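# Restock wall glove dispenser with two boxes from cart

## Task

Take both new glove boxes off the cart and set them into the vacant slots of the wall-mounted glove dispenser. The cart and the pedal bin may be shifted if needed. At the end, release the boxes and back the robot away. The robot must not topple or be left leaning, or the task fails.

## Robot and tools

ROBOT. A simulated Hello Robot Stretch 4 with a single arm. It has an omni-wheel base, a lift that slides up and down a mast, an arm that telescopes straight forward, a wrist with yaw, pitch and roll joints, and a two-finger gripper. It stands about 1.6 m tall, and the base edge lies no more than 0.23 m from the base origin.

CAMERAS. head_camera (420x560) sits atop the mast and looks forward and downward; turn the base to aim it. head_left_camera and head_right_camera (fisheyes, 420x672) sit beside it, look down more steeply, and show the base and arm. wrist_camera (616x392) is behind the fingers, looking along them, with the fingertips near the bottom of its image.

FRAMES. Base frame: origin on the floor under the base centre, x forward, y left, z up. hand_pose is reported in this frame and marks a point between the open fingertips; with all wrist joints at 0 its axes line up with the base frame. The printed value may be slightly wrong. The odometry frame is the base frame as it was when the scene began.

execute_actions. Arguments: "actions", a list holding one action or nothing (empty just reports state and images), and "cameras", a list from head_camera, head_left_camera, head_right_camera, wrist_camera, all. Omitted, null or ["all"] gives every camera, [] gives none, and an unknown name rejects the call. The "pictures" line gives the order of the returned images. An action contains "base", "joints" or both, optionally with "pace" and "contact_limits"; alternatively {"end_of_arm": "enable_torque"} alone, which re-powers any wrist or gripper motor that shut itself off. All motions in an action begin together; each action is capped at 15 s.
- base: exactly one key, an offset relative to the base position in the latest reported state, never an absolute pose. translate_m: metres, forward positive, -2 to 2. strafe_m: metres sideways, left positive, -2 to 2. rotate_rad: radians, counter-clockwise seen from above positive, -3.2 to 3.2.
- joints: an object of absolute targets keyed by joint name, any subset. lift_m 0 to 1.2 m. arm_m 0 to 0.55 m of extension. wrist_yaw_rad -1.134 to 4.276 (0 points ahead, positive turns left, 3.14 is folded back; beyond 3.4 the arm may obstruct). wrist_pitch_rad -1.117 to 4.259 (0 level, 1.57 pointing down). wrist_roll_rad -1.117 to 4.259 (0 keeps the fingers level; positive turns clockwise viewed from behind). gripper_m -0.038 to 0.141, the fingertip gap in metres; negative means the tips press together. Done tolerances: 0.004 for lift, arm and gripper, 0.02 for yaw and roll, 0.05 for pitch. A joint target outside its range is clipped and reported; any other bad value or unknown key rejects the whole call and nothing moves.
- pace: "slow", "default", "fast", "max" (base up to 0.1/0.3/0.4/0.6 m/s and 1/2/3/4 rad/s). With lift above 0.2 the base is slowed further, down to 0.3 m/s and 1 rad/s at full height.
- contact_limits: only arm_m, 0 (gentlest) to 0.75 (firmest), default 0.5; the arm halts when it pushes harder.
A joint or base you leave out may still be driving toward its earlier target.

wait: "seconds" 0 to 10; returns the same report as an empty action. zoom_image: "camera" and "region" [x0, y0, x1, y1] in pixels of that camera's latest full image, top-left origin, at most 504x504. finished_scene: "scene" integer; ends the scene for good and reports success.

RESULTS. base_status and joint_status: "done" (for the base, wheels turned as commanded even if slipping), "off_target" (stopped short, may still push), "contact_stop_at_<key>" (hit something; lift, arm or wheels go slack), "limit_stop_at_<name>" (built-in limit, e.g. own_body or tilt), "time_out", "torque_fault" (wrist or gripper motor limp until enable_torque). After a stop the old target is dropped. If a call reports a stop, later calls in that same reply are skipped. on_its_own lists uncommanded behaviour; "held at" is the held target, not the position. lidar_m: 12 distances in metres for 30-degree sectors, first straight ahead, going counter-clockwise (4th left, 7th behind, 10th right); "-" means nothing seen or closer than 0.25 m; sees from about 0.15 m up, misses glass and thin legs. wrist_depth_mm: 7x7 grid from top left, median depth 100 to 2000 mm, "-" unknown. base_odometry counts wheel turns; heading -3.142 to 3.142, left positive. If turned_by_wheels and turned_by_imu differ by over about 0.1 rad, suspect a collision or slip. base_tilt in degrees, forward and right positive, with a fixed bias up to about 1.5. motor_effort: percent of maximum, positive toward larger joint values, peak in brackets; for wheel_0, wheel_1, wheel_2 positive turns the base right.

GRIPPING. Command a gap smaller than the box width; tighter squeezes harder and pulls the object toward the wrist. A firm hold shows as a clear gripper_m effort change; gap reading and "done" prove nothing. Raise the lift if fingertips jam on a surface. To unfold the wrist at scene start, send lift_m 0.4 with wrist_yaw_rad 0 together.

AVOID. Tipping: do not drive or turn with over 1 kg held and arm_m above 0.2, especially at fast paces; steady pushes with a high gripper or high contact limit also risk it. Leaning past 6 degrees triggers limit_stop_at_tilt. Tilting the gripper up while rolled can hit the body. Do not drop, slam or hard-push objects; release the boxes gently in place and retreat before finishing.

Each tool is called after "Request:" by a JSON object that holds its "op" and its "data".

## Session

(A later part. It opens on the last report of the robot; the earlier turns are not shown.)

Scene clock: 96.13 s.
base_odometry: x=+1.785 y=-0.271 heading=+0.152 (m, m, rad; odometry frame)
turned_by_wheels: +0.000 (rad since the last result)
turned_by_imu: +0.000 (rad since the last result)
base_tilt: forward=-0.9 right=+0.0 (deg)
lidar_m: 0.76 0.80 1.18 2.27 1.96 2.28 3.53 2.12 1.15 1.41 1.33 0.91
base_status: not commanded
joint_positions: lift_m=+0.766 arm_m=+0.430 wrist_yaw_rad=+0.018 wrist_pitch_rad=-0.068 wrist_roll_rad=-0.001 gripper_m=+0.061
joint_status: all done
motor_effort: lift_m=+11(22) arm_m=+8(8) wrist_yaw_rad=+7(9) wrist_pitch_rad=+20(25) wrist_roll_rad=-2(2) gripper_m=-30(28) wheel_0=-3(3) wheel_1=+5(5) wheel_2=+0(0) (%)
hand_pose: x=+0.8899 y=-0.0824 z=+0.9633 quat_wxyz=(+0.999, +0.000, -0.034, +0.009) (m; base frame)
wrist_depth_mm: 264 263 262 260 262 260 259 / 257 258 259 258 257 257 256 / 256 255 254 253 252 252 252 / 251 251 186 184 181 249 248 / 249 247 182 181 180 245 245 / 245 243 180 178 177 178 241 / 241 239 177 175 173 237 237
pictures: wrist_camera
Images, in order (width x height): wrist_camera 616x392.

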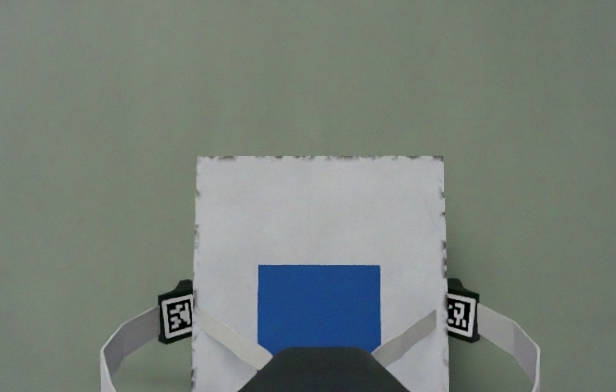

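Request:
{"op": "execute_actions", "data": {"actions": [{"joints":{"lift_m":0.79},"pace":"slow"}], "cameras": []}}

Request:
{"op": "execute_actions", "data": {"actions": [{"base":{"strafe_m":0.008},"joints":{"arm_m":0.425,"wrist_pitch_rad":-0.05},"pace":"slow"}], "cameras": []}}

Request:
{"op": "execute_actions", "data": {"actions": [{"joints":{"lift_m":0.76},"pace":"slow"}], "cameras": ["head_camera"]}}

Request:
{"op": "zoom_image", "data": {"camera": "head_camera", "region": [130, 250, 300, 380]}}

Scene clock: 101.97 s.
base_odometry: x=+1.785 y=-0.271 heading=+0.152 (m, m, rad; odometry frame)
turned_by_wheels: +0.000 (rad since the last result)
turned_by_imu: -0.002 (rad since the last result)
base_tilt: forward=-0.8 right=+0.0 (deg)
lidar_m: 0.77 0.80 1.19 2.28 1.96 2.29 3.55 2.15 1.14 1.42 1.33 0.93
base_status: not commanded
joint_positions: lift_m=+0.789 arm_m=+0.430 wrist_yaw_rad=+0.018 wrist_pitch_rad=-0.047 wrist_roll_rad=-0.002 gripper_m=+0.061
joint_status: all done
on_its_own: wrist_pitch_rad is at rest, and its effort (-37) is outside its rest range (-23 to +23)
motor_effort: lift_m=+27(30) arm_m=+7(8) wrist_yaw_rad=+6(7) wrist_pitch_rad=-37(39) wrist_roll_rad=+2(2) gripper_m=-32(26) wheel_0=-2(3) wheel_1=+5(5) wheel_2=+0(0) (%)
hand_pose: x=+0.8902 y=-0.0823 z=+0.9811 quat_wxyz=(+1.000, -0.001, -0.024, +0.009) (m; base frame)
wrist_depth_mm: 255 255 255 255 253 255 253 / 254 254 252 252 252 251 250 / 252 251 252 249 249 248 248 / 247 249 183 182 180 248 247 / 247 246 181 180 178 245 244 / 244 244 180 178 177 180 241 / 242 241 177 177 174 238 238
pictures: none
No camera images: the call's "cameras" was empty. Leave "cameras" out to get every camera's image.

Scene clock: 102.77 s.
base_odometry: x=+1.784 y=-0.263 heading=+0.152 (m, m, rad; odometry frame)
turned_by_wheels: +0.000 (rad since the last result)
turned_by_imu: +0.000 (rad since the last result)
base_tilt: forward=-0.8 right=+0.0 (deg)
lidar_m: 0.75 0.78 1.22 2.25 1.96 2.28 3.54 2.14 1.16 1.43 1.34 0.94
base_status: done
joint_positions: lift_m=+0.789 arm_m=+0.426 wrist_yaw_rad=+0.019 wrist_pitch_rad=-0.041 wrist_roll_rad=-0.002 gripper_m=+0.061
joint_status: all done
on_its_own: wrist_pitch_rad is at rest, and its effort (-25) is outside its rest range (-23 to +23)
motor_effort: lift_m=+25(27) arm_m=-4(7) wrist_yaw_rad=+1(10) wrist_pitch_rad=-25(34) wrist_roll_rad=+1(3) gripper_m=-31(29) wheel_0=-5(9) wheel_1=+4(8) wheel_2=+0(0) (%)
hand_pose: x=+0.8866 y=-0.0818 z=+0.9796 quat_wxyz=(+1.000, -0.001, -0.021, +0.010) (m; base frame)
wrist_depth_mm: 259 258 259 257 257 255 255 / 256 256 255 254 254 253 253 / 256 253 253 251 252 251 251 / 252 250 184 182 180 249 248 / 249 250 183 181 178 246 246 / 246 247 182 179 177 179 244 / 244 243 180 125 174 242 241
pictures: none
No camera images: the call's "cameras" was empty. Leave "cameras" out to get every camera's image.

Scene clock: 103.83 s.
base_odometry: x=+1.784 y=-0.263 heading=+0.152 (m, m, rad; odometry frame)
turned_by_wheels: +0.000 (rad since the last result)
turned_by_imu: +0.000 (rad since the last result)
base_tilt: forward=-0.9 right=+0.0 (deg)
lidar_m: 0.77 0.79 1.18 2.25 1.95 2.29 3.55 2.19 1.16 1.40 1.33 0.93
base_status: not commanded
joint_positions: lift_m=+0.761 arm_m=+0.426 wrist_yaw_rad=+0.018 wrist_pitch_rad=-0.064 wrist_roll_rad=-0.001 gripper_m=+0.061
joint_status: all done
on_its_own: wrist_pitch_rad is at rest, and its effort (+39) is outside its rest range (-23 to +23)
motor_effort: lift_m=+8(28) arm_m=-4(4) wrist_yaw_rad=+4(5) wrist_pitch_rad=+39(38) wrist_roll_rad=-3(2) gripper_m=-28(33) wheel_0=-5(5) wheel_1=+3(4) wheel_2=+0(0) (%)
hand_pose: x=+0.8860 y=-0.0821 z=+0.9574 quat_wxyz=(+0.999, +0.000, -0.032, +0.009) (m; base frame)
wrist_depth_mm: 267 265 265 266 265 265 264 / 262 263 260 259 259 259 259 / 260 257 257 256 257 257 256 / 255 252 187 185 182 252 252 / 250 250 185 182 179 248 248 / 247 246 182 179 176 180 244 / 243 241 179 125 174 240 239
pictures: head_camera
Images, in order (width x height): head_camera 420x560.

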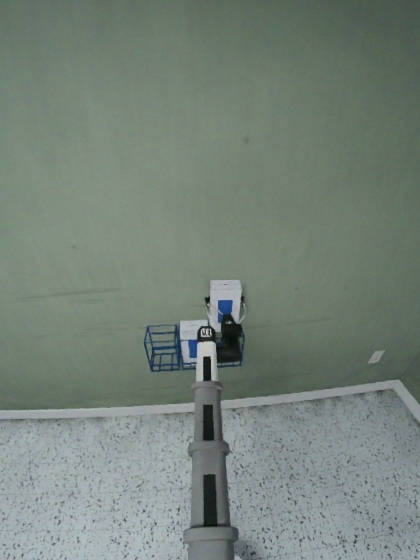

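Region (130, 250, 300, 380) of head_camera's 420x560 image, scaled by 2.965, with more detail than that image has; it fills the top 385 rows of this view, and the rest is white.

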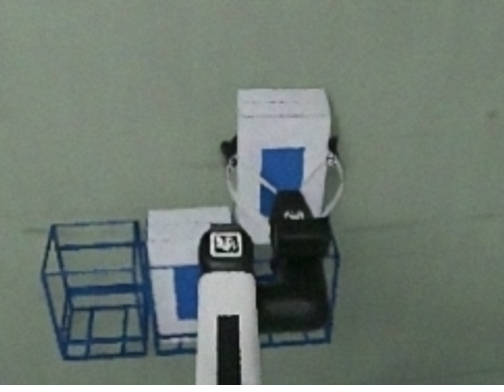

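Request:
{"op": "execute_actions", "data": {"actions": [{"joints":{"lift_m":0.82},"pace":"slow"}], "cameras": []}}

Request:
{"op": "execute_actions", "data": {"actions": [{"joints":{"arm_m":0.2}}], "cameras": []}}

Request:
{"op": "execute_actions", "data": {"actions": [{"joints":{"lift_m":0.66}}], "cameras": ["head_camera","wrist_camera","head_right_camera"]}}

Request:
{"op": "zoom_image", "data": {"camera": "head_camera", "region": [130, 290, 300, 420]}}

Scene clock: 109.83 s.
base_odometry: x=+1.784 y=-0.263 heading=+0.152 (m, m, rad; odometry frame)
turned_by_wheels: +0.000 (rad since the last result)
turned_by_imu: -0.002 (rad since the last result)
base_tilt: forward=-0.9 right=+0.0 (deg)
lidar_m: 0.76 0.81 1.20 2.24 1.96 2.29 3.51 2.15 1.16 1.43 1.35 0.94
base_status: not commanded
joint_positions: lift_m=+0.819 arm_m=+0.426 wrist_yaw_rad=+0.019 wrist_pitch_rad=-0.041 wrist_roll_rad=-0.002 gripper_m=+0.061
joint_status: all done
on_its_own: wrist_pitch_rad is at rest, and its effort (-25) is outside its rest range (-23 to +23)
motor_effort: lift_m=+25(21) arm_m=-4(4) wrist_yaw_rad=+1(4) wrist_pitch_rad=-25(36) wrist_roll_rad=-1(3) gripper_m=-28(25) wheel_0=-5(5) wheel_1=+3(3) wheel_2=+0(0) (%)
hand_pose: x=+0.8864 y=-0.0818 z=+1.0096 quat_wxyz=(+1.000, -0.001, -0.021, +0.010) (m; base frame)
wrist_depth_mm: 258 259 258 256 258 255 255 / 256 254 257 255 253 255 252 / 254 253 253 253 251 250 251 / 253 252 185 183 180 249 248 / 251 250 183 181 179 246 246 / 248 246 182 179 177 179 244 / 246 242 180 125 174 242 240
pictures: none
No camera images: the call's "cameras" was empty. Leave "cameras" out to get every camera's image.

Scene clock: 111.63 s.
base_odometry: x=+1.784 y=-0.263 heading=+0.152 (m, m, rad; odometry frame)
turned_by_wheels: +0.000 (rad since the last result)
turned_by_imu: -0.001 (rad since the last result)
base_tilt: forward=-0.9 right=+0.0 (deg)
lidar_m: 0.58 0.76 1.21 2.25 1.94 2.30 3.56 2.17 1.15 1.41 1.36 0.94
base_status: not commanded
joint_positions: lift_m=+0.819 arm_m=+0.201 wrist_yaw_rad=+0.020 wrist_pitch_rad=-0.042 wrist_roll_rad=-0.002 gripper_m=+0.061
joint_status: all done
on_its_own: wrist_pitch_rad is at rest, and its effort (-26) is outside its rest range (-23 to +23)
motor_effort: lift_m=+25(25) arm_m=-4(5) wrist_yaw_rad=+0(1) wrist_pitch_rad=-26(26) wrist_roll_rad=+0(1) gripper_m=-29(29) wheel_0=-5(5) wheel_1=+4(4) wheel_2=+0(0) (%)
hand_pose: x=+0.6616 y=-0.0817 z=+1.0097 quat_wxyz=(+1.000, -0.001, -0.021, +0.010) (m; base frame)
wrist_depth_mm: 496 492 492 488 492 492 488 / 492 492 484 488 480 480 484 / 488 484 480 477 480 480 477 / 480 477 185 181 179 473 477 / 480 473 182 180 178 473 469 / 477 473 182 179 177 179 462 / 466 466 181 126 175 459 462
pictures: none
No camera images: the call's "cameras" was empty. Leave "cameras" out to get every camera's image.

Scene clock: 113.37 s.
base_odometry: x=+1.784 y=-0.263 heading=+0.152 (m, m, rad; odometry frame)
turned_by_wheels: +0.000 (rad since the last result)
turned_by_imu: -0.001 (rad since the last result)
base_tilt: forward=-0.8 right=+0.0 (deg)
lidar_m: 0.59 0.77 1.23 2.25 1.94 2.30 3.54 2.14 1.14 1.43 1.31 0.92
base_status: not commanded
joint_positions: lift_m=+0.660 arm_m=+0.201 wrist_yaw_rad=+0.020 wrist_pitch_rad=-0.042 wrist_roll_rad=-0.002 gripper_m=+0.061
joint_status: all done
on_its_own: wrist_pitch_rad is at rest, and its effort (-25) is outside its rest range (-23 to +23)
motor_effort: lift_m=+17(22) arm_m=-4(4) wrist_yaw_rad=-1(0) wrist_pitch_rad=-25(26) wrist_roll_rad=+0(0) gripper_m=-29(32) wheel_0=-5(5) wheel_1=+3(4) wheel_2=+0(0) (%)
hand_pose: x=+0.6616 y=-0.0817 z=+0.8504 quat_wxyz=(+1.000, -0.001, -0.021, +0.010) (m; base frame)
wrist_depth_mm: 500 496 496 492 492 488 488 / 492 488 488 488 484 484 484 / 484 488 484 484 477 480 480 / 484 480 185 181 178 473 473 / 477 477 183 180 178 469 469 / 469 382 182 179 177 179 462 / 466 377 181 125 175 459 462
pictures: head_camera, head_right_camera, wrist_camera
Images, in order (width x height): head_camera 420x560, head_right_camera 420x672, wrist_camera 616x392.

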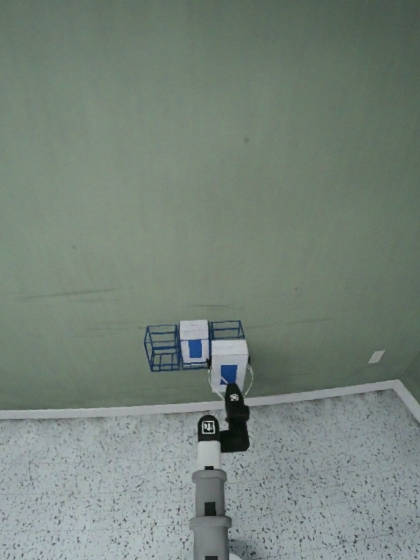

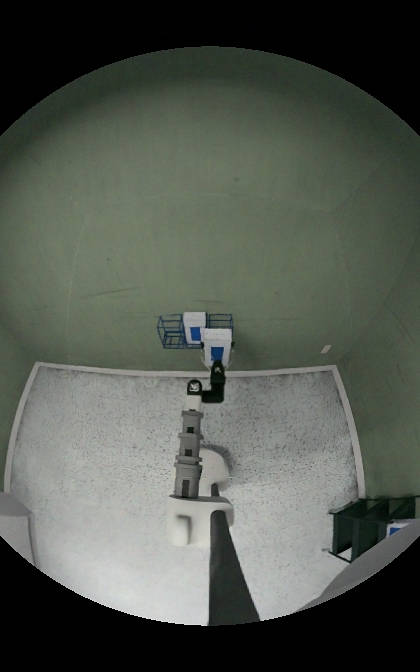

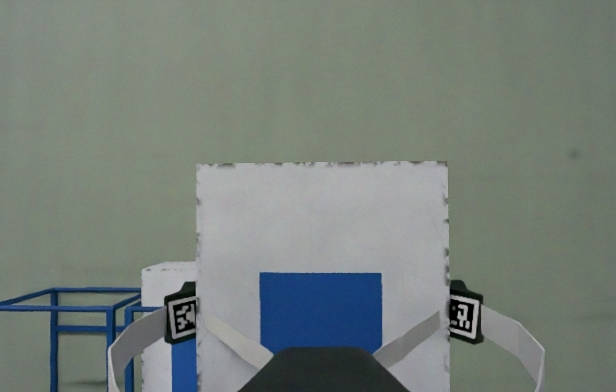

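Region (130, 290, 300, 420) of head_camera's 420x560 image, scaled by 2.965, with more detail than that image has; it fills the top 385 rows of this view, and the rest is white.

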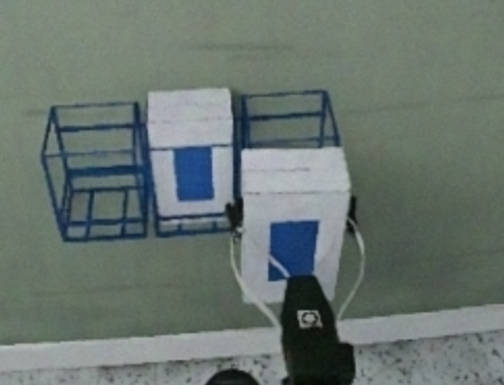

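Request:
{"op": "execute_actions", "data": {"actions": [{"base":{"strafe_m":-0.016},"joints":{"lift_m":0.82}}], "cameras": []}}

Request:
{"op": "execute_actions", "data": {"actions": [{"joints":{"arm_m":0.427}}], "cameras": []}}

Request:
{"op": "execute_actions", "data": {"actions": [{"joints":{"lift_m":0.76},"pace":"slow"}], "cameras": ["wrist_camera"]}}

Scene clock: 119.97 s.
base_odometry: x=+1.787 y=-0.279 heading=+0.152 (m, m, rad; odometry frame)
turned_by_wheels: +0.000 (rad since the last result)
turned_by_imu: -0.002 (rad since the last result)
base_tilt: forward=-0.8 right=+0.1 (deg)
lidar_m: 0.59 0.78 1.22 2.25 1.96 2.30 3.55 2.14 1.14 1.41 1.36 0.92
base_status: done
joint_positions: lift_m=+0.820 arm_m=+0.201 wrist_yaw_rad=+0.020 wrist_pitch_rad=-0.042 wrist_roll_rad=-0.002 gripper_m=+0.061
joint_status: all done
on_its_own: wrist_pitch_rad is at rest, and its effort (-24) is outside its rest range (-23 to +23)
motor_effort: lift_m=+24(23) arm_m=-4(4) wrist_yaw_rad=+0(2) wrist_pitch_rad=-24(25) wrist_roll_rad=-1(0) gripper_m=-32(31) wheel_0=+2(11) wheel_1=-3(10) wheel_2=+0(0) (%)
hand_pose: x=+0.6616 y=-0.0817 z=+1.0098 quat_wxyz=(+1.000, -0.001, -0.021, +0.010) (m; base frame)
wrist_depth_mm: 492 492 492 488 488 492 488 / 488 488 488 488 488 488 480 / 488 484 480 484 480 477 477 / 480 477 184 181 178 473 469 / 477 484 183 181 179 473 473 / 473 469 182 179 177 179 466 / 469 469 181 125 175 459 469
pictures: none
No camera images: the call's "cameras" was empty. Leave "cameras" out to get every camera's image.

Scene clock: 121.77 s.
base_odometry: x=+1.787 y=-0.279 heading=+0.152 (m, m, rad; odometry frame)
turned_by_wheels: +0.000 (rad since the last result)
turned_by_imu: -0.001 (rad since the last result)
base_tilt: forward=-0.8 right=+0.0 (deg)
lidar_m: 0.78 0.82 1.20 2.27 1.96 2.29 3.56 2.15 1.16 1.41 1.35 0.95
base_status: not commanded
joint_positions: lift_m=+0.820 arm_m=+0.426 wrist_yaw_rad=+0.020 wrist_pitch_rad=-0.042 wrist_roll_rad=-0.002 gripper_m=+0.061
joint_status: all done
motor_effort: lift_m=+24(24) arm_m=+5(5) wrist_yaw_rad=+0(0) wrist_pitch_rad=-22(24) wrist_roll_rad=-1(1) gripper_m=-30(29) wheel_0=+2(2) wheel_1=-3(3) wheel_2=+0(0) (%)
hand_pose: x=+0.8870 y=-0.0816 z=+1.0098 quat_wxyz=(+1.000, -0.001, -0.021, +0.010) (m; base frame)
wrist_depth_mm: 260 259 259 258 257 257 256 / 257 256 257 256 255 254 253 / 255 255 253 252 252 251 251 / 253 251 185 182 180 248 249 / 250 250 183 181 178 247 247 / 248 247 182 179 177 179 245 / 246 245 181 125 174 241 241
pictures: none
No camera images: the call's "cameras" was empty. Leave "cameras" out to get every camera's image.

Scene clock: 123.13 s.
base_odometry: x=+1.787 y=-0.279 heading=+0.152 (m, m, rad; odometry frame)
turned_by_wheels: +0.000 (rad since the last result)
turned_by_imu: -0.001 (rad since the last result)
base_tilt: forward=-0.9 right=+0.0 (deg)
lidar_m: 0.76 0.81 1.22 2.27 1.94 2.28 3.53 2.13 1.13 1.42 1.36 0.92
base_status: not commanded
joint_positions: lift_m=+0.761 arm_m=+0.426 wrist_yaw_rad=+0.019 wrist_pitch_rad=-0.063 wrist_roll_rad=-0.001 gripper_m=+0.061
joint_status: all done
on_its_own: wrist_pitch_rad is at rest, and its effort (+37) is outside its rest range (-23 to +23)
motor_effort: lift_m=+9(24) arm_m=+5(5) wrist_yaw_rad=+3(3) wrist_pitch_rad=+37(36) wrist_roll_rad=-2(1) gripper_m=-29(29) wheel_0=+2(2) wheel_1=-3(3) wheel_2=+0(0) (%)
hand_pose: x=+0.8866 y=-0.0820 z=+0.9571 quat_wxyz=(+0.999, +0.000, -0.031, +0.009) (m; base frame)
wrist_depth_mm: 266 267 265 264 265 265 264 / 263 262 262 260 259 259 260 / 258 258 257 257 256 257 255 / 254 255 186 185 181 253 252 / 252 251 183 182 179 249 247 / 247 246 181 179 177 179 245 / 244 241 179 125 174 240 240
pictures: wrist_camera
Images, in order (width x height): wrist_camera 616x392.

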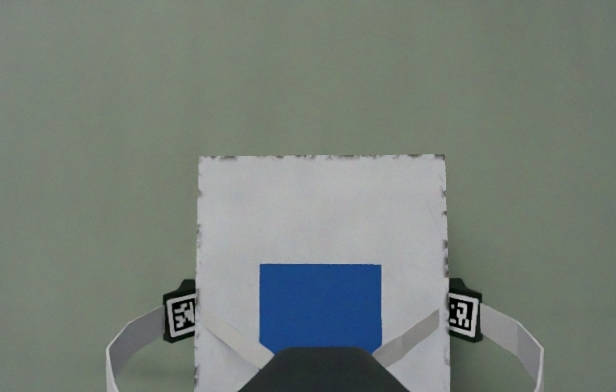

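Request:
{"op": "execute_actions", "data": {"actions": [{"joints":{"lift_m":0.8},"pace":"slow"}], "cameras": []}}

Request:
{"op": "execute_actions", "data": {"actions": [{"joints":{"wrist_pitch_rad":-0.12,"arm_m":0.432},"pace":"slow"}], "cameras": []}}

Request:
{"op": "execute_actions", "data": {"actions": [{"joints":{"lift_m":0.745},"pace":"slow"}], "cameras": ["wrist_camera"]}}

Scene clock: 127.80 s.
base_odometry: x=+1.787 y=-0.279 heading=+0.152 (m, m, rad; odometry frame)
turned_by_wheels: +0.000 (rad since the last result)
turned_by_imu: -0.002 (rad since the last result)
base_tilt: forward=-0.9 right=+0.0 (deg)
lidar_m: 0.77 0.80 1.21 2.26 1.95 2.28 3.55 2.15 1.15 1.41 1.36 0.92
base_status: not commanded
joint_positions: lift_m=+0.799 arm_m=+0.426 wrist_yaw_rad=+0.019 wrist_pitch_rad=-0.042 wrist_roll_rad=-0.002 gripper_m=+0.061
joint_status: all done
on_its_own: wrist_pitch_rad is at rest, and its effort (-25) is outside its rest range (-23 to +23)
motor_effort: lift_m=+25(25) arm_m=+5(5) wrist_yaw_rad=+2(3) wrist_pitch_rad=-25(37) wrist_roll_rad=-1(3) gripper_m=-31(30) wheel_0=+2(2) wheel_1=-3(3) wheel_2=+0(0) (%)
hand_pose: x=+0.8869 y=-0.0818 z=+0.9897 quat_wxyz=(+1.000, -0.001, -0.021, +0.010) (m; base frame)
wrist_depth_mm: 259 259 257 257 256 257 256 / 258 257 256 255 255 254 254 / 255 254 254 253 252 251 251 / 252 252 186 183 180 249 250 / 250 250 184 181 177 247 248 / 247 246 181 180 177 179 243 / 246 244 181 126 175 243 241
pictures: none
No camera images: the call's "cameras" was empty. Leave "cameras" out to get every camera's image.

Scene clock: 128.53 s.
base_odometry: x=+1.787 y=-0.279 heading=+0.152 (m, m, rad; odometry frame)
turned_by_wheels: +0.000 (rad since the last result)
turned_by_imu: +0.000 (rad since the last result)
base_tilt: forward=-0.9 right=-0.1 (deg)
lidar_m: 0.77 0.78 1.18 2.27 1.96 2.32 3.55 2.12 1.15 1.42 1.33 0.92
base_status: not commanded
joint_positions: lift_m=+0.799 arm_m=+0.431 wrist_yaw_rad=+0.018 wrist_pitch_rad=-0.109 wrist_roll_rad=-0.002 gripper_m=+0.061
joint_status: all done
on_its_own: wrist_pitch_rad is at rest, and its effort (-32) is outside its rest range (-23 to +23)
motor_effort: lift_m=+25(25) arm_m=+8(8) wrist_yaw_rad=+6(6) wrist_pitch_rad=-32(32) wrist_roll_rad=-2(1) gripper_m=-26(27) wheel_0=+2(2) wheel_1=-3(3) wheel_2=+0(0) (%)
hand_pose: x=+0.8898 y=-0.0823 z=+1.0092 quat_wxyz=(+0.998, +0.000, -0.055, +0.009) (m; base frame)
wrist_depth_mm: 268 268 270 267 267 267 268 / 264 264 264 262 262 263 262 / 259 258 257 258 257 255 255 / 253 252 187 185 183 251 249 / 249 249 184 182 180 246 247 / 244 243 180 178 177 180 241 / 239 236 177 176 173 235 236
pictures: none
No camera images: the call's "cameras" was empty. Leave "cameras" out to get every camera's image.

Scene clock: 129.87 s.
base_odometry: x=+1.787 y=-0.279 heading=+0.152 (m, m, rad; odometry frame)
turned_by_wheels: +0.000 (rad since the last result)
turned_by_imu: -0.001 (rad since the last result)
base_tilt: forward=-0.9 right=+0.0 (deg)
lidar_m: 0.77 0.79 1.21 2.28 1.97 2.28 3.53 2.13 1.15 1.41 1.35 0.92
base_status: not commanded
joint_positions: lift_m=+0.746 arm_m=+0.431 wrist_yaw_rad=+0.018 wrist_pitch_rad=-0.130 wrist_roll_rad=-0.001 gripper_m=+0.061
joint_status: all done
on_its_own: wrist_pitch_rad is at rest, and its effort (+29) is outside its rest range (-23 to +23)
motor_effort: lift_m=+10(22) arm_m=+7(8) wrist_yaw_rad=+4(6) wrist_pitch_rad=+29(31) wrist_roll_rad=-2(1) gripper_m=-30(27) wheel_0=+2(2) wheel_1=-3(3) wheel_2=+0(0) (%)
hand_pose: x=+0.8893 y=-0.0822 z=+0.9614 quat_wxyz=(+0.998, +0.000, -0.065, +0.009) (m; base frame)
wrist_depth_mm: 277 277 276 276 274 276 272 / 270 268 270 268 267 266 266 / 264 262 263 262 259 259 259 / 256 256 190 187 185 254 252 / 250 249 186 183 181 248 246 / 245 243 180 179 176 179 241 / 237 236 176 124 172 232 236
pictures: wrist_camera
Images, in order (width x height): wrist_camera 616x392.

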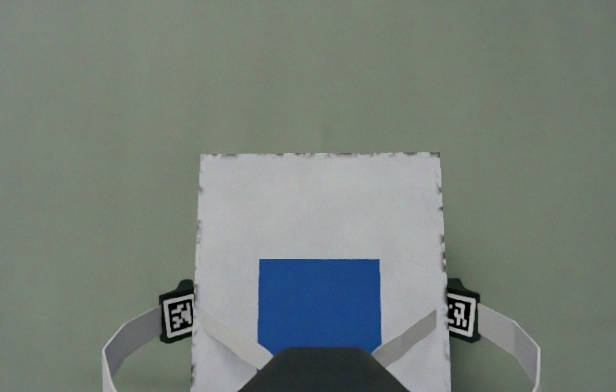

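Request:
{"op": "execute_actions", "data": {"actions": [{"joints":{"lift_m":0.8},"pace":"slow"}], "cameras": []}}

Request:
{"op": "execute_actions", "data": {"actions": [{"joints":{"wrist_pitch_rad":-0.05,"arm_m":0.413},"pace":"slow"}], "cameras": []}}

Request:
{"op": "execute_actions", "data": {"actions": [{"joints":{"lift_m":0.76},"pace":"slow"}], "cameras": ["wrist_camera"]}}

Scene clock: 133.80 s.
base_odometry: x=+1.787 y=-0.279 heading=+0.152 (m, m, rad; odometry frame)
turned_by_wheels: +0.000 (rad since the last result)
turned_by_imu: -0.002 (rad since the last result)
base_tilt: forward=-0.9 right=+0.0 (deg)
lidar_m: 0.75 0.83 1.19 2.25 1.97 2.31 3.53 2.14 1.15 1.41 1.34 0.92
base_status: not commanded
joint_positions: lift_m=+0.799 arm_m=+0.431 wrist_yaw_rad=+0.018 wrist_pitch_rad=-0.107 wrist_roll_rad=-0.002 gripper_m=+0.061
joint_status: all done
on_its_own: wrist_pitch_rad is at rest, and its effort (-37) is outside its rest range (-23 to +23)
motor_effort: lift_m=+26(25) arm_m=+7(7) wrist_yaw_rad=+4(5) wrist_pitch_rad=-37(40) wrist_roll_rad=+1(2) gripper_m=-22(28) wheel_0=+2(2) wheel_1=-3(3) wheel_2=+0(0) (%)
hand_pose: x=+0.8901 y=-0.0821 z=+1.0084 quat_wxyz=(+0.999, -0.001, -0.054, +0.009) (m; base frame)
wrist_depth_mm: 268 268 266 266 266 266 264 / 263 262 262 262 260 259 260 / 259 257 256 255 255 255 255 / 254 251 187 186 183 251 249 / 249 248 183 182 180 245 245 / 244 242 180 179 177 181 241 / 240 237 176 175 173 234 236
pictures: none
No camera images: the call's "cameras" was empty. Leave "cameras" out to get every camera's image.

Scene clock: 134.97 s.
base_odometry: x=+1.787 y=-0.279 heading=+0.152 (m, m, rad; odometry frame)
turned_by_wheels: +0.000 (rad since the last result)
turned_by_imu: +0.000 (rad since the last result)
base_tilt: forward=-0.8 right=+0.0 (deg)
lidar_m: 0.77 0.79 1.18 2.26 1.96 2.28 3.53 2.15 1.15 1.41 1.33 0.93
base_status: not commanded
joint_positions: lift_m=+0.800 arm_m=+0.414 wrist_yaw_rad=+0.020 wrist_pitch_rad=-0.042 wrist_roll_rad=-0.002 gripper_m=+0.061
joint_status: all done
on_its_own: wrist_pitch_rad is at rest, and its effort (-25) is outside its rest range (-23 to +23)
motor_effort: lift_m=+22(27) arm_m=-4(5) wrist_yaw_rad=+0(6) wrist_pitch_rad=-25(34) wrist_roll_rad=+0(3) gripper_m=-35(27) wheel_0=+2(2) wheel_1=-3(3) wheel_2=+0(0) (%)
hand_pose: x=+0.8747 y=-0.0816 z=+0.9900 quat_wxyz=(+1.000, -0.001, -0.021, +0.010) (m; base frame)
wrist_depth_mm: 272 272 271 271 271 268 268 / 271 268 268 270 267 267 266 / 268 266 266 266 264 265 264 / 266 265 183 181 179 262 262 / 260 263 182 181 178 258 258 / 259 259 182 179 177 179 256 / 257 256 181 125 175 254 255
pictures: none
No camera images: the call's "cameras" was empty. Leave "cameras" out to get every camera's image.

Scene clock: 136.13 s.
base_odometry: x=+1.787 y=-0.279 heading=+0.152 (m, m, rad; odometry frame)
turned_by_wheels: +0.000 (rad since the last result)
turned_by_imu: +0.000 (rad since the last result)
base_tilt: forward=-0.8 right=+0.0 (deg)
lidar_m: 0.78 0.81 1.20 2.27 1.98 2.31 3.54 2.16 1.15 1.41 1.33 0.94
base_status: not commanded
joint_positions: lift_m=+0.760 arm_m=+0.414 wrist_yaw_rad=+0.020 wrist_pitch_rad=-0.042 wrist_roll_rad=-0.002 gripper_m=+0.061
joint_status: all done
on_its_own: wrist_pitch_rad is at rest, and its effort (-25) is outside its rest range (-23 to +23)
motor_effort: lift_m=+16(27) arm_m=-5(5) wrist_yaw_rad=+0(0) wrist_pitch_rad=-25(23) wrist_roll_rad=-1(1) gripper_m=-33(31) wheel_0=+2(2) wheel_1=-3(3) wheel_2=+0(0) (%)
hand_pose: x=+0.8747 y=-0.0816 z=+0.9504 quat_wxyz=(+1.000, -0.001, -0.021, +0.010) (m; base frame)
wrist_depth_mm: 272 271 272 271 268 270 270 / 270 270 268 267 267 266 266 / 267 266 266 264 265 265 262 / 264 264 184 182 180 262 262 / 262 264 183 180 178 258 258 / 260 257 182 179 177 179 257 / 257 256 181 125 175 253 254
pictures: wrist_camera
Images, in order (width x height): wrist_camera 616x392.

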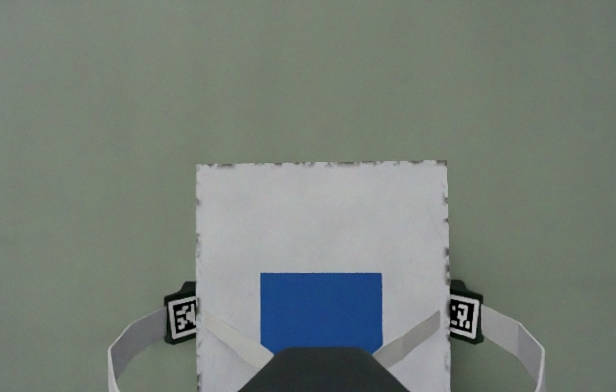

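Clear now. Continue down.

Request:
{"op": "execute_actions", "data": {"actions": [{"joints":{"lift_m":0.72},"pace":"slow"}], "cameras": []}}

Request:
{"op": "execute_actions", "data": {"actions": [{"joints":{"lift_m":0.69},"pace":"slow"}], "cameras": ["wrist_camera","head_camera"]}}

Scene clock: 139.07 s.
base_odometry: x=+1.787 y=-0.279 heading=+0.152 (m, m, rad; odometry frame)
turned_by_wheels: +0.000 (rad since the last result)
turned_by_imu: -0.001 (rad since the last result)
base_tilt: forward=-0.8 right=+0.0 (deg)
lidar_m: 0.78 0.78 1.21 2.27 1.95 2.27 3.56 2.12 1.13 1.40 1.34 0.92
base_status: not commanded
joint_positions: lift_m=+0.720 arm_m=+0.414 wrist_yaw_rad=+0.020 wrist_pitch_rad=-0.042 wrist_roll_rad=-0.002 gripper_m=+0.061
joint_status: all done
on_its_own: wrist_pitch_rad is at rest, and its effort (-24) is outside its rest range (-23 to +23)
motor_effort: lift_m=+17(17) arm_m=-5(5) wrist_yaw_rad=+0(0) wrist_pitch_rad=-24(24) wrist_roll_rad=-1(0) gripper_m=-32(27) wheel_0=+2(2) wheel_1=-3(3) wheel_2=+0(0) (%)
hand_pose: x=+0.8747 y=-0.0816 z=+0.9104 quat_wxyz=(+1.000, -0.001, -0.021, +0.010) (m; base frame)
wrist_depth_mm: 273 272 272 272 268 268 268 / 271 270 268 268 268 267 266 / 267 266 266 267 265 264 263 / 265 264 184 181 179 262 262 / 262 262 182 180 178 259 258 / 259 259 181 179 177 179 256 / 258 256 181 125 175 254 253
pictures: none
No camera images: the call's "cameras" was empty. Leave "cameras" out to get every camera's image.

Scene clock: 140.13 s.
base_odometry: x=+1.787 y=-0.279 heading=+0.152 (m, m, rad; odometry frame)
turned_by_wheels: +0.000 (rad since the last result)
turned_by_imu: +0.000 (rad since the last result)
base_tilt: forward=-0.9 right=+0.0 (deg)
lidar_m: 0.78 0.80 1.21 2.28 1.95 2.28 3.57 2.14 1.15 1.41 1.33 0.94
base_status: not commanded
joint_positions: lift_m=+0.690 arm_m=+0.414 wrist_yaw_rad=+0.020 wrist_pitch_rad=-0.042 wrist_roll_rad=-0.002 gripper_m=+0.061
joint_status: all done
motor_effort: lift_m=+17(9) arm_m=-4(5) wrist_yaw_rad=+0(0) wrist_pitch_rad=-23(24) wrist_roll_rad=-2(2) gripper_m=-29(28) wheel_0=+2(2) wheel_1=-3(3) wheel_2=+0(0) (%)
hand_pose: x=+0.8747 y=-0.0816 z=+0.8805 quat_wxyz=(+1.000, -0.001, -0.021, +0.010) (m; base frame)
wrist_depth_mm: 272 273 270 272 270 270 268 / 271 271 270 267 267 266 266 / 267 267 265 265 265 265 264 / 265 265 184 181 179 262 263 / 262 262 182 180 178 259 259 / 259 260 182 179 176 179 255 / 211 193 181 125 175 255 254
pictures: head_camera, wrist_camera
Images, in order (width x height): head_camera 420x560, wrist_camera 616x392.

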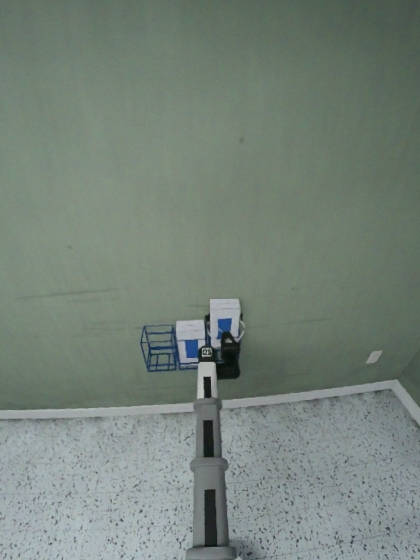

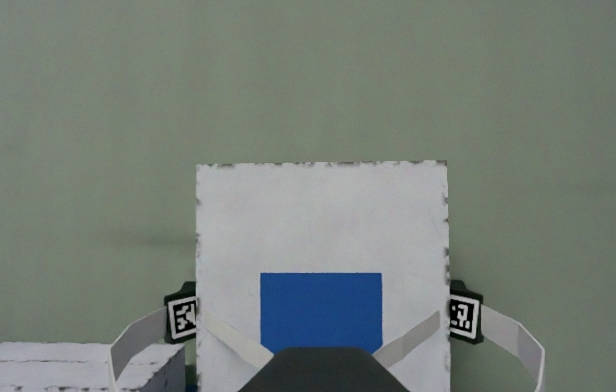

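Request:
{"op": "execute_actions", "data": {"actions": [{"joints":{"lift_m":0.675},"pace":"slow"}], "cameras": []}}

Request:
{"op": "execute_actions", "data": {"actions": [{"joints":{"gripper_m":0.135},"pace":"slow"}], "cameras": []}}

Request:
{"op": "execute_actions", "data": {"actions": [{"joints":{"arm_m":0.0}}], "cameras": []}}

Request:
{"op": "execute_actions", "data": {"actions": [{"joints":{"lift_m":0.57,"wrist_pitch_rad":0,"wrist_yaw_rad":0}}], "cameras": ["wrist_camera","head_camera"]}}

Scene clock: 143.10 s.
base_odometry: x=+1.787 y=-0.279 heading=+0.152 (m, m, rad; odometry frame)
turned_by_wheels: +0.000 (rad since the last result)
turned_by_imu: -0.001 (rad since the last result)
base_tilt: forward=-0.9 right=+0.0 (deg)
lidar_m: 0.77 0.81 1.21 2.28 1.96 2.27 3.54 2.15 1.15 1.40 1.33 0.93
base_status: not commanded
joint_positions: lift_m=+0.675 arm_m=+0.414 wrist_yaw_rad=+0.020 wrist_pitch_rad=-0.042 wrist_roll_rad=-0.002 gripper_m=+0.061
joint_status: all done
on_its_own: wrist_pitch_rad is at rest, and its effort (-25) is outside its rest range (-23 to +23)
motor_effort: lift_m=+16(17) arm_m=-5(4) wrist_yaw_rad=+0(0) wrist_pitch_rad=-25(25) wrist_roll_rad=+0(0) gripper_m=-30(30) wheel_0=+2(2) wheel_1=-3(3) wheel_2=+0(0) (%)
hand_pose: x=+0.8747 y=-0.0816 z=+0.8654 quat_wxyz=(+1.000, -0.001, -0.021, +0.010) (m; base frame)
wrist_depth_mm: 272 272 270 271 268 267 268 / 271 270 268 268 267 266 267 / 267 266 265 265 266 265 264 / 264 264 185 182 178 262 260 / 263 260 183 180 178 258 259 / 259 259 182 179 177 180 256 / 176 177 181 125 175 254 254
pictures: none
No camera images: the call's "cameras" was empty. Leave "cameras" out to get every camera's image.

Scene clock: 146.60 s.
base_odometry: x=+1.787 y=-0.279 heading=+0.152 (m, m, rad; odometry frame)
turned_by_wheels: +0.000 (rad since the last result)
turned_by_imu: -0.001 (rad since the last result)
base_tilt: forward=-0.8 right=+0.0 (deg)
lidar_m: 0.76 0.79 1.20 2.26 1.95 2.31 3.54 2.16 1.17 1.40 1.34 0.92
base_status: not commanded
joint_positions: lift_m=+0.675 arm_m=+0.414 wrist_yaw_rad=+0.020 wrist_pitch_rad=-0.047 wrist_roll_rad=-0.002 gripper_m=+0.135
joint_status: all done
motor_effort: lift_m=+16(17) arm_m=-4(5) wrist_yaw_rad=+1(1) wrist_pitch_rad=-10(26) wrist_roll_rad=+0(0) gripper_m=+0(31) wheel_0=+2(2) wheel_1=-3(3) wheel_2=+0(0) (%)
hand_pose: x=+0.8744 y=-0.0818 z=+0.8671 quat_wxyz=(+1.000, -0.001, -0.024, +0.010) (m; base frame)
wrist_depth_mm: 274 273 273 271 272 273 270 / 272 270 271 270 270 268 268 / 270 267 267 266 265 265 264 / 266 265 265 263 264 263 263 / 262 262 262 259 260 259 259 / 260 260 216 259 257 212 256 / 182 190 193 138 175 252 254
pictures: none
No camera images: the call's "cameras" was empty. Leave "cameras" out to get every camera's image.

Scene clock: 148.90 s.
base_odometry: x=+1.787 y=-0.279 heading=+0.152 (m, m, rad; odometry frame)
turned_by_wheels: +0.000 (rad since the last result)
turned_by_imu: -0.001 (rad since the last result)
base_tilt: forward=-0.9 right=+0.0 (deg)
lidar_m: 0.76 0.79 1.18 2.28 1.97 2.30 3.55 2.15 1.14 1.42 1.33 0.92
base_status: not commanded
joint_positions: lift_m=+0.675 arm_m=+0.002 wrist_yaw_rad=+0.020 wrist_pitch_rad=-0.048 wrist_roll_rad=-0.002 gripper_m=+0.135
joint_status: all done
motor_effort: lift_m=+17(16) arm_m=-4(6) wrist_yaw_rad=+0(1) wrist_pitch_rad=-6(8) wrist_roll_rad=-1(1) gripper_m=-1(1) wheel_0=+2(2) wheel_1=-3(3) wheel_2=+0(0) (%)
hand_pose: x=+0.4623 y=-0.0817 z=+0.8672 quat_wxyz=(+1.000, -0.001, -0.024, +0.010) (m; base frame)
wrist_depth_mm: 715 715 715 699 707 715 699 / 707 699 699 691 699 699 691 / 691 699 691 691 691 683 691 / 683 683 676 676 676 683 668 / 676 668 668 676 676 676 668 / 676 668 217 580 661 212 661 / 668 668 574 139 654 654 654
pictures: none
No camera images: the call's "cameras" was empty. Leave "cameras" out to get every camera's image.

Scene clock: 150.37 s.
base_odometry: x=+1.787 y=-0.279 heading=+0.152 (m, m, rad; odometry frame)
turned_by_wheels: +0.000 (rad since the last result)
turned_by_imu: -0.001 (rad since the last result)
base_tilt: forward=-0.8 right=+0.0 (deg)
lidar_m: 0.75 0.81 1.19 2.27 1.97 2.31 3.54 2.13 1.14 1.40 1.35 0.94
base_status: not commanded
joint_positions: lift_m=+0.570 arm_m=+0.002 wrist_yaw_rad=+0.001 wrist_pitch_rad=+0.002 wrist_roll_rad=-0.002 gripper_m=+0.135
joint_status: all done
motor_effort: lift_m=+15(17) arm_m=-4(5) wrist_yaw_rad=-2(4) wrist_pitch_rad=-5(8) wrist_roll_rad=+0(1) gripper_m=-2(3) wheel_0=+2(2) wheel_1=-3(3) wheel_2=+0(0) (%)
hand_pose: x=+0.4610 y=-0.0873 z=+0.7480 quat_wxyz=(+1.000, -0.001, +0.001, +0.000) (m; base frame)
wrist_depth_mm: 676 683 683 691 683 699 691 / 683 691 683 691 691 683 691 / 668 691 683 676 683 683 691 / 676 668 591 591 683 676 683 / 668 668 591 591 676 676 683 / 661 661 216 585 683 211 683 / 668 668 668 139 683 668 676
pictures: head_camera, wrist_camera
Images, in order (width x height): head_camera 420x560, wrist_camera 616x392.

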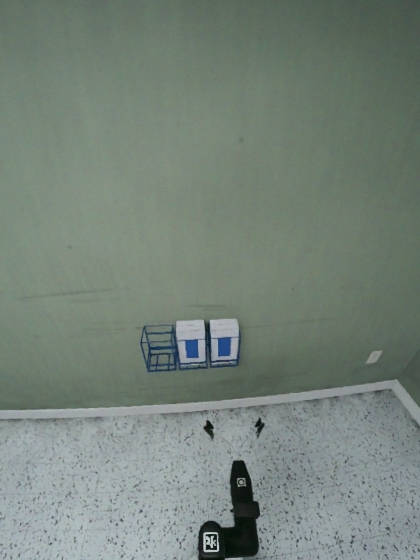

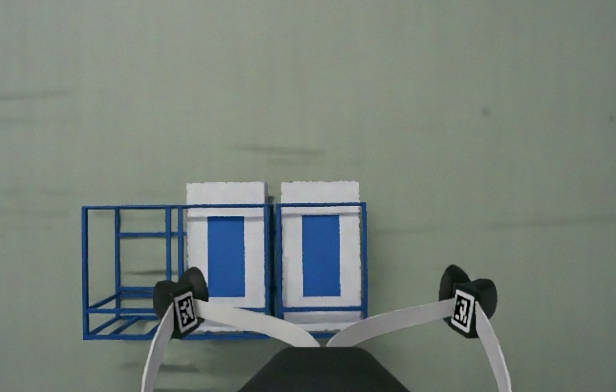

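Request:
{"op": "execute_actions", "data": {"actions": [{"base":{"rotate_rad":-1.5},"joints":{"lift_m":0.65,"wrist_yaw_rad":-0.3,"gripper_m":0.14}}], "cameras": []}}

Request:
{"op": "execute_actions", "data": {"actions": [{"base":{"strafe_m":-0.518}}], "cameras": []}}

Request:
{"op": "execute_actions", "data": {"actions": [{"base":{"translate_m":0.383},"joints":{"arm_m":0.1}}], "cameras": ["wrist_camera","head_camera"]}}

Scene clock: 156.43 s.
base_odometry: x=+1.787 y=-0.279 heading=-1.347 (m, m, rad; odometry frame)
turned_by_wheels: -1.500 (rad since the last result)
turned_by_imu: -1.482 (rad since the last result)
base_tilt: forward=-0.8 right=+0.0 (deg)
lidar_m: 1.39 1.22 0.82 0.76 0.82 1.29 2.31 1.94 2.52 3.41 1.41 1.12
base_status: done
joint_positions: lift_m=+0.650 arm_m=+0.002 wrist_yaw_rad=-0.300 wrist_pitch_rad=+0.002 wrist_roll_rad=-0.002 gripper_m=+0.140
joint_status: all done
motor_effort: lift_m=+21(22) arm_m=-4(5) wrist_yaw_rad=-1(7) wrist_pitch_rad=-6(7) wrist_roll_rad=+0(2) gripper_m=+0(1) wheel_0=+1(8) wheel_1=+2(8) wheel_2=+3(8) (%)
hand_pose: x=+0.4223 y=-0.1687 z=+0.8274 quat_wxyz=(+0.989, -0.001, +0.001, -0.149) (m; base frame)
wrist_depth_mm: 1098 1160 1229 1281 1397 1499 1537 / 1098 1182 1182 1281 1397 1464 1576 / 1098 1160 1205 1281 1366 1430 1618 / 1078 1160 1229 1281 1308 1499 1618 / 1098 1160 1205 1281 1160 976 1661 / 1098 1138 217 1281 1255 204 1499 / 1078 1118 1182 140 1078 976 1499
pictures: none
No camera images: the call's "cameras" was empty. Leave "cameras" out to get every camera's image.

Scene clock: 159.47 s.
base_odometry: x=+1.282 y=-0.394 heading=-1.347 (m, m, rad; odometry frame)
turned_by_wheels: +0.000 (rad since the last result)
turned_by_imu: +0.000 (rad since the last result)
base_tilt: forward=-0.8 right=+0.0 (deg)
lidar_m: 0.98 1.49 1.43 1.28 1.45 2.05 1.79 1.77 2.53 2.89 1.94 1.01
base_status: done
joint_positions: lift_m=+0.650 arm_m=+0.002 wrist_yaw_rad=-0.300 wrist_pitch_rad=+0.002 wrist_roll_rad=-0.002 gripper_m=+0.140
joint_status: not commanded
motor_effort: lift_m=+22(21) arm_m=-4(5) wrist_yaw_rad=-1(2) wrist_pitch_rad=-5(6) wrist_roll_rad=+0(0) gripper_m=+1(2) wheel_0=+2(16) wheel_1=-1(12) wheel_2=+0(3) (%)
hand_pose: x=+0.4223 y=-0.1687 z=+0.8274 quat_wxyz=(+0.989, -0.001, +0.001, -0.149) (m; base frame)
wrist_depth_mm: 1098 1138 1229 1308 1397 1430 1537 / 1098 1160 1205 1255 1336 1430 1576 / 1078 1160 1229 1281 1366 1430 1576 / 1098 1118 1160 1255 1366 1499 1576 / 1078 1118 854 1182 1336 1430 1499 / 1098 1098 216 831 866 204 1537 / 1078 1118 1118 141 1336 1430 1499
pictures: none
No camera images: the call's "cameras" was empty. Leave "cameras" out to get every camera's image.

Scene clock: 162.23 s.
base_odometry: x=+1.367 y=-0.767 heading=-1.347 (m, m, rad; odometry frame)
turned_by_wheels: +0.000 (rad since the last result)
turned_by_imu: -0.002 (rad since the last result)
base_tilt: forward=-0.9 right=+0.0 (deg)
lidar_m: 0.58 1.08 1.43 1.28 1.37 2.04 2.14 2.17 2.95 2.92 1.42 0.62
base_status: done
joint_positions: lift_m=+0.650 arm_m=+0.099 wrist_yaw_rad=-0.300 wrist_pitch_rad=+0.002 wrist_roll_rad=-0.002 gripper_m=+0.140
joint_status: all done
motor_effort: lift_m=+21(22) arm_m=+4(6) wrist_yaw_rad=-1(1) wrist_pitch_rad=-7(5) wrist_roll_rad=-1(1) gripper_m=-1(1) wheel_0=+3(12) wheel_1=+4(9) wheel_2=-2(12) (%)
hand_pose: x=+0.5199 y=-0.1688 z=+0.8274 quat_wxyz=(+0.989, -0.001, +0.001, -0.149) (m; base frame)
wrist_depth_mm: 661 699 732 778 820 878 931 / 654 699 732 759 820 866 946 / 654 691 723 778 820 878 931 / 654 691 715 379 820 866 931 / 647 683 640 379 809 878 917 / 647 676 217 375 691 204 904 / 647 668 368 141 355 368 392
pictures: head_camera, wrist_camera
Images, in order (width x height): head_camera 420x560, wrist_camera 616x392.

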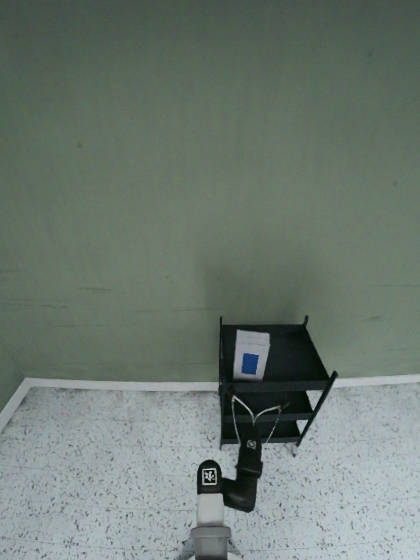

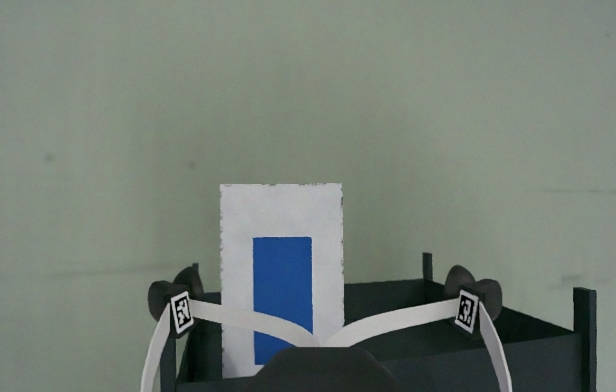

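Request:
{"op": "execute_actions", "data": {"actions": [{"base":{"strafe_m":-0.021},"joints":{"arm_m":0.28},"pace":"slow"}], "cameras": ["wrist_camera"]}}

Scene clock: 166.90 s.
base_odometry: x=+1.346 y=-0.772 heading=-1.347 (m, m, rad; odometry frame)
turned_by_wheels: +0.000 (rad since the last result)
turned_by_imu: -0.002 (rad since the last result)
base_tilt: forward=-0.9 right=+0.0 (deg)
lidar_m: 0.61 1.08 1.44 1.30 1.37 2.07 2.14 2.17 2.95 2.91 1.43 0.62
base_status: done
joint_positions: lift_m=+0.650 arm_m=+0.279 wrist_yaw_rad=-0.300 wrist_pitch_rad=+0.001 wrist_roll_rad=-0.002 gripper_m=+0.140
joint_status: all done
motor_effort: lift_m=+21(21) arm_m=+5(5) wrist_yaw_rad=+0(0) wrist_pitch_rad=-4(6) wrist_roll_rad=-1(1) gripper_m=+0(1) wheel_0=+6(5) wheel_1=-5(7) wheel_2=+0(1) (%)
hand_pose: x=+0.6998 y=-0.1688 z=+0.8276 quat_wxyz=(+0.989, -0.001, +0.001, -0.149) (m; base frame)
wrist_depth_mm: 496 525 554 585 627 661 715 / 500 530 549 585 627 661 699 / 500 525 539 574 621 654 699 / 492 521 230 225 226 654 707 / 496 517 224 221 221 654 707 / 488 504 216 216 215 204 699 / 488 504 216 141 212 459 410
pictures: wrist_camera
Images, in order (width x height): wrist_camera 616x392.

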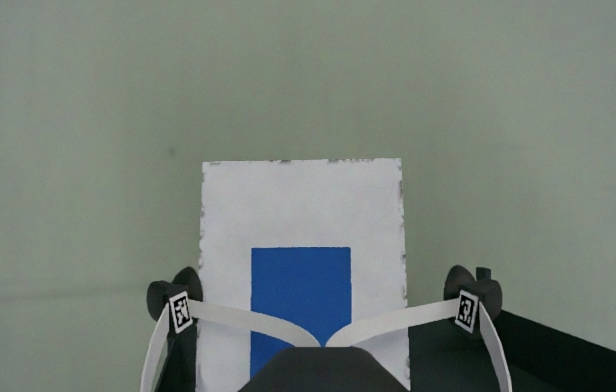

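Request:
{"op": "execute_actions", "data": {"actions": [{"base":{"strafe_m":0.005},"joints":{"arm_m":0.31},"pace":"slow"}], "cameras": ["wrist_camera"]}}

Scene clock: 169.63 s.
base_odometry: x=+1.351 y=-0.771 heading=-1.347 (m, m, rad; odometry frame)
turned_by_wheels: +0.000 (rad since the last result)
turned_by_imu: -0.001 (rad since the last result)
base_tilt: forward=-0.9 right=+0.0 (deg)
lidar_m: 0.61 1.08 1.43 1.32 1.38 2.09 2.15 2.22 2.96 2.90 1.42 0.61
base_status: done
joint_positions: lift_m=+0.650 arm_m=+0.309 wrist_yaw_rad=-0.301 wrist_pitch_rad=+0.002 wrist_roll_rad=-0.002 gripper_m=+0.140
joint_status: all done
motor_effort: lift_m=+22(21) arm_m=+5(5) wrist_yaw_rad=+3(3) wrist_pitch_rad=-4(6) wrist_roll_rad=-1(0) gripper_m=-1(2) wheel_0=-2(4) wheel_1=+4(6) wheel_2=+0(1) (%)
hand_pose: x=+0.7296 y=-0.1691 z=+0.8274 quat_wxyz=(+0.989, -0.001, +0.001, -0.150) (m; base frame)
wrist_depth_mm: 469 492 530 554 591 627 668 / 473 500 517 559 585 627 661 / 469 492 517 544 574 627 661 / 469 492 203 198 194 627 654 / 466 488 199 193 189 615 647 / 466 480 192 189 184 197 647 / 459 473 190 136 181 473 413
pictures: wrist_camera
Images, in order (width x height): wrist_camera 616x392.

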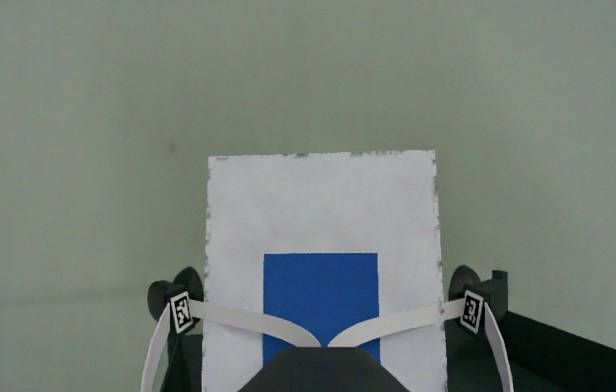

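Request:
{"op": "execute_actions", "data": {"actions": [{"joints":{"gripper_m":0.06},"pace":"slow"}], "cameras": []}}

Request:
{"op": "execute_actions", "data": {"actions": [{"joints":{"lift_m":0.9},"pace":"slow"}], "cameras": ["wrist_camera"]}}

Request:
{"op": "execute_actions", "data": {"actions": [{"joints":{"arm_m":0.0,"wrist_yaw_rad":0}}], "cameras": []}}

Request:
{"op": "execute_actions", "data": {"actions": [{"base":{"rotate_rad":1.5},"pace":"slow"}], "cameras": ["head_camera","wrist_camera"]}}

Scene clock: 176.73 s.
base_odometry: x=+1.351 y=-0.771 heading=-1.347 (m, m, rad; odometry frame)
turned_by_wheels: +0.000 (rad since the last result)
turned_by_imu: -0.003 (rad since the last result)
base_tilt: forward=-0.8 right=+0.0 (deg)
lidar_m: 0.60 1.06 1.45 1.32 1.37 2.07 2.15 2.20 2.97 2.91 1.44 0.63
base_status: not commanded
joint_positions: lift_m=+0.650 arm_m=+0.309 wrist_yaw_rad=-0.301 wrist_pitch_rad=+0.002 wrist_roll_rad=-0.002 gripper_m=+0.061
joint_status: all done
motor_effort: lift_m=+21(22) arm_m=+5(5) wrist_yaw_rad=+2(4) wrist_pitch_rad=-8(6) wrist_roll_rad=+0(0) gripper_m=-31(27) wheel_0=-2(2) wheel_1=+4(4) wheel_2=+0(0) (%)
hand_pose: x=+0.7297 y=-0.1690 z=+0.8273 quat_wxyz=(+0.989, -0.001, +0.001, -0.150) (m; base frame)
wrist_depth_mm: 469 496 521 554 585 627 661 / 473 500 525 554 591 627 654 / 466 496 508 549 580 621 668 / 466 492 187 182 179 615 661 / 462 488 185 181 177 609 654 / 466 480 182 179 175 178 647 / 466 477 180 176 171 449 402
pictures: none
No camera images: the call's "cameras" was empty. Leave "cameras" out to get every camera's image.

Scene clock: 179.43 s.
base_odometry: x=+1.351 y=-0.771 heading=-1.347 (m, m, rad; odometry frame)
turned_by_wheels: +0.000 (rad since the last result)
turned_by_imu: -0.001 (rad since the last result)
base_tilt: forward=-0.9 right=+0.0 (deg)
lidar_m: 0.58 1.09 1.45 1.30 1.38 2.09 2.15 2.20 2.97 2.90 1.42 0.64
base_status: not commanded
joint_positions: lift_m=+0.899 arm_m=+0.309 wrist_yaw_rad=-0.300 wrist_pitch_rad=+0.009 wrist_roll_rad=-0.002 gripper_m=+0.061
joint_status: all done
on_its_own: wrist_pitch_rad is at rest, and its effort (-27) is outside its rest range (-23 to +23)
motor_effort: lift_m=+25(28) arm_m=+5(5) wrist_yaw_rad=+1(2) wrist_pitch_rad=-27(25) wrist_roll_rad=+0(0) gripper_m=-33(29) wheel_0=-2(2) wheel_1=+4(4) wheel_2=+0(0) (%)
hand_pose: x=+0.7298 y=-0.1688 z=+1.0752 quat_wxyz=(+0.989, +0.000, +0.004, -0.150) (m; base frame)
wrist_depth_mm: 466 500 521 554 585 621 661 / 469 492 521 554 574 615 661 / 469 492 512 549 574 621 654 / 466 488 192 186 182 615 647 / 469 492 187 182 178 615 661 / 462 484 183 179 176 179 654 / 462 484 179 175 169 615 654
pictures: wrist_camera
Images, in order (width x height): wrist_camera 616x392.

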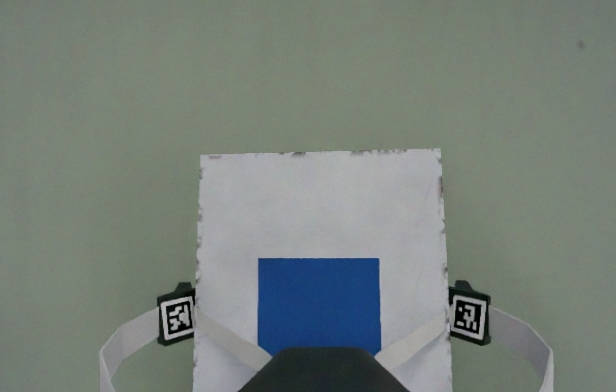

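Scene clock: 181.47 s.
base_odometry: x=+1.351 y=-0.771 heading=-1.347 (m, m, rad; odometry frame)
turned_by_wheels: +0.000 (rad since the last result)
turned_by_imu: -0.001 (rad since the last result)
base_tilt: forward=-0.9 right=+0.0 (deg)
lidar_m: 0.37 1.08 1.45 1.30 1.39 2.05 2.17 2.20 2.93 2.90 1.43 0.40
base_status: not commanded
joint_positions: lift_m=+0.899 arm_m=+0.002 wrist_yaw_rad=+0.000 wrist_pitch_rad=+0.009 wrist_roll_rad=-0.002 gripper_m=+0.061
joint_status: all done
on_its_own: wrist_pitch_rad is at rest, and its effort (-25) is outside its rest range (-23 to +23)
motor_effort: lift_m=+25(25) arm_m=-4(7) wrist_yaw_rad=+0(10) wrist_pitch_rad=-25(28) wrist_roll_rad=-2(0) gripper_m=-32(27) wheel_0=-2(2) wheel_1=+4(4) wheel_2=+0(0) (%)
hand_pose: x=+0.4609 y=-0.0875 z=+1.0752 quat_wxyz=(+1.000, -0.001, +0.004, +0.000) (m; base frame)
wrist_depth_mm: 866 842 820 831 809 809 788 / 866 842 854 820 809 798 778 / 854 854 831 809 820 788 788 / 854 842 190 187 182 778 778 / 854 831 186 182 178 798 778 / 866 854 182 179 175 178 798 / 854 831 178 175 170 788 759
pictures: none
No camera images: the call's "cameras" was empty. Leave "cameras" out to get every camera's image.

Scene clock: 184.27 s.
base_odometry: x=+1.351 y=-0.771 heading=+0.152 (m, m, rad; odometry frame)
turned_by_wheels: +1.499 (rad since the last result)
turned_by_imu: +1.478 (rad since the last result)
base_tilt: forward=-0.9 right=+0.0 (deg)
lidar_m: 0.37 1.32 1.89 2.22 2.12 2.82 2.92 1.53 0.63 0.59 1.02 0.40
base_status: done
joint_positions: lift_m=+0.900 arm_m=+0.002 wrist_yaw_rad=+0.000 wrist_pitch_rad=+0.009 wrist_roll_rad=-0.002 gripper_m=+0.061
joint_status: not commanded
on_its_own: wrist_pitch_rad is at rest, and its effort (-24) is outside its rest range (-23 to +23)
motor_effort: lift_m=+24(25) arm_m=-4(4) wrist_yaw_rad=-1(2) wrist_pitch_rad=-24(26) wrist_roll_rad=+0(0) gripper_m=-32(33) wheel_0=-4(14) wheel_1=-4(8) wheel_2=-3(8) (%)
hand_pose: x=+0.4610 y=-0.0873 z=+1.0753 quat_wxyz=(+1.000, -0.001, +0.004, +0.000) (m; base frame)
wrist_depth_mm: 1182 1229 1205 1229 1205 1205 1229 / 1205 1182 1205 1255 1229 1255 1229 / 1229 1205 1229 1182 1229 1205 1229 / 1205 1182 191 186 182 1229 1255 / 1229 1182 187 182 179 1229 1229 / 1205 1138 182 178 174 179 1205 / 1205 1098 178 175 170 1205 1182
pictures: head_camera, wrist_camera
Images, in order (width x height): head_camera 420x560, wrist_camera 616x392.

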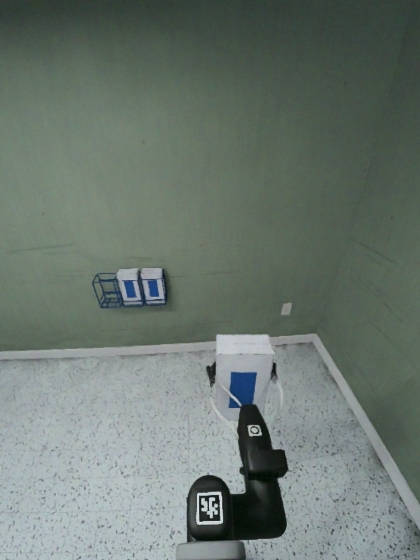

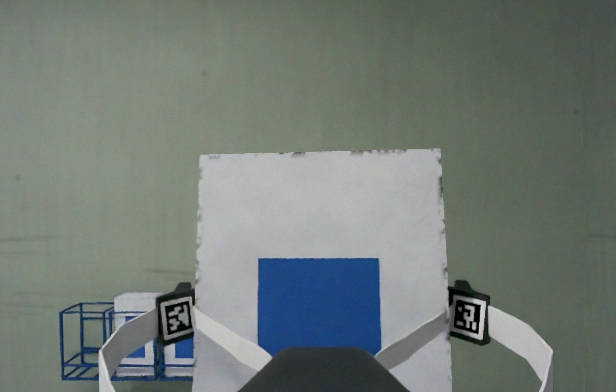

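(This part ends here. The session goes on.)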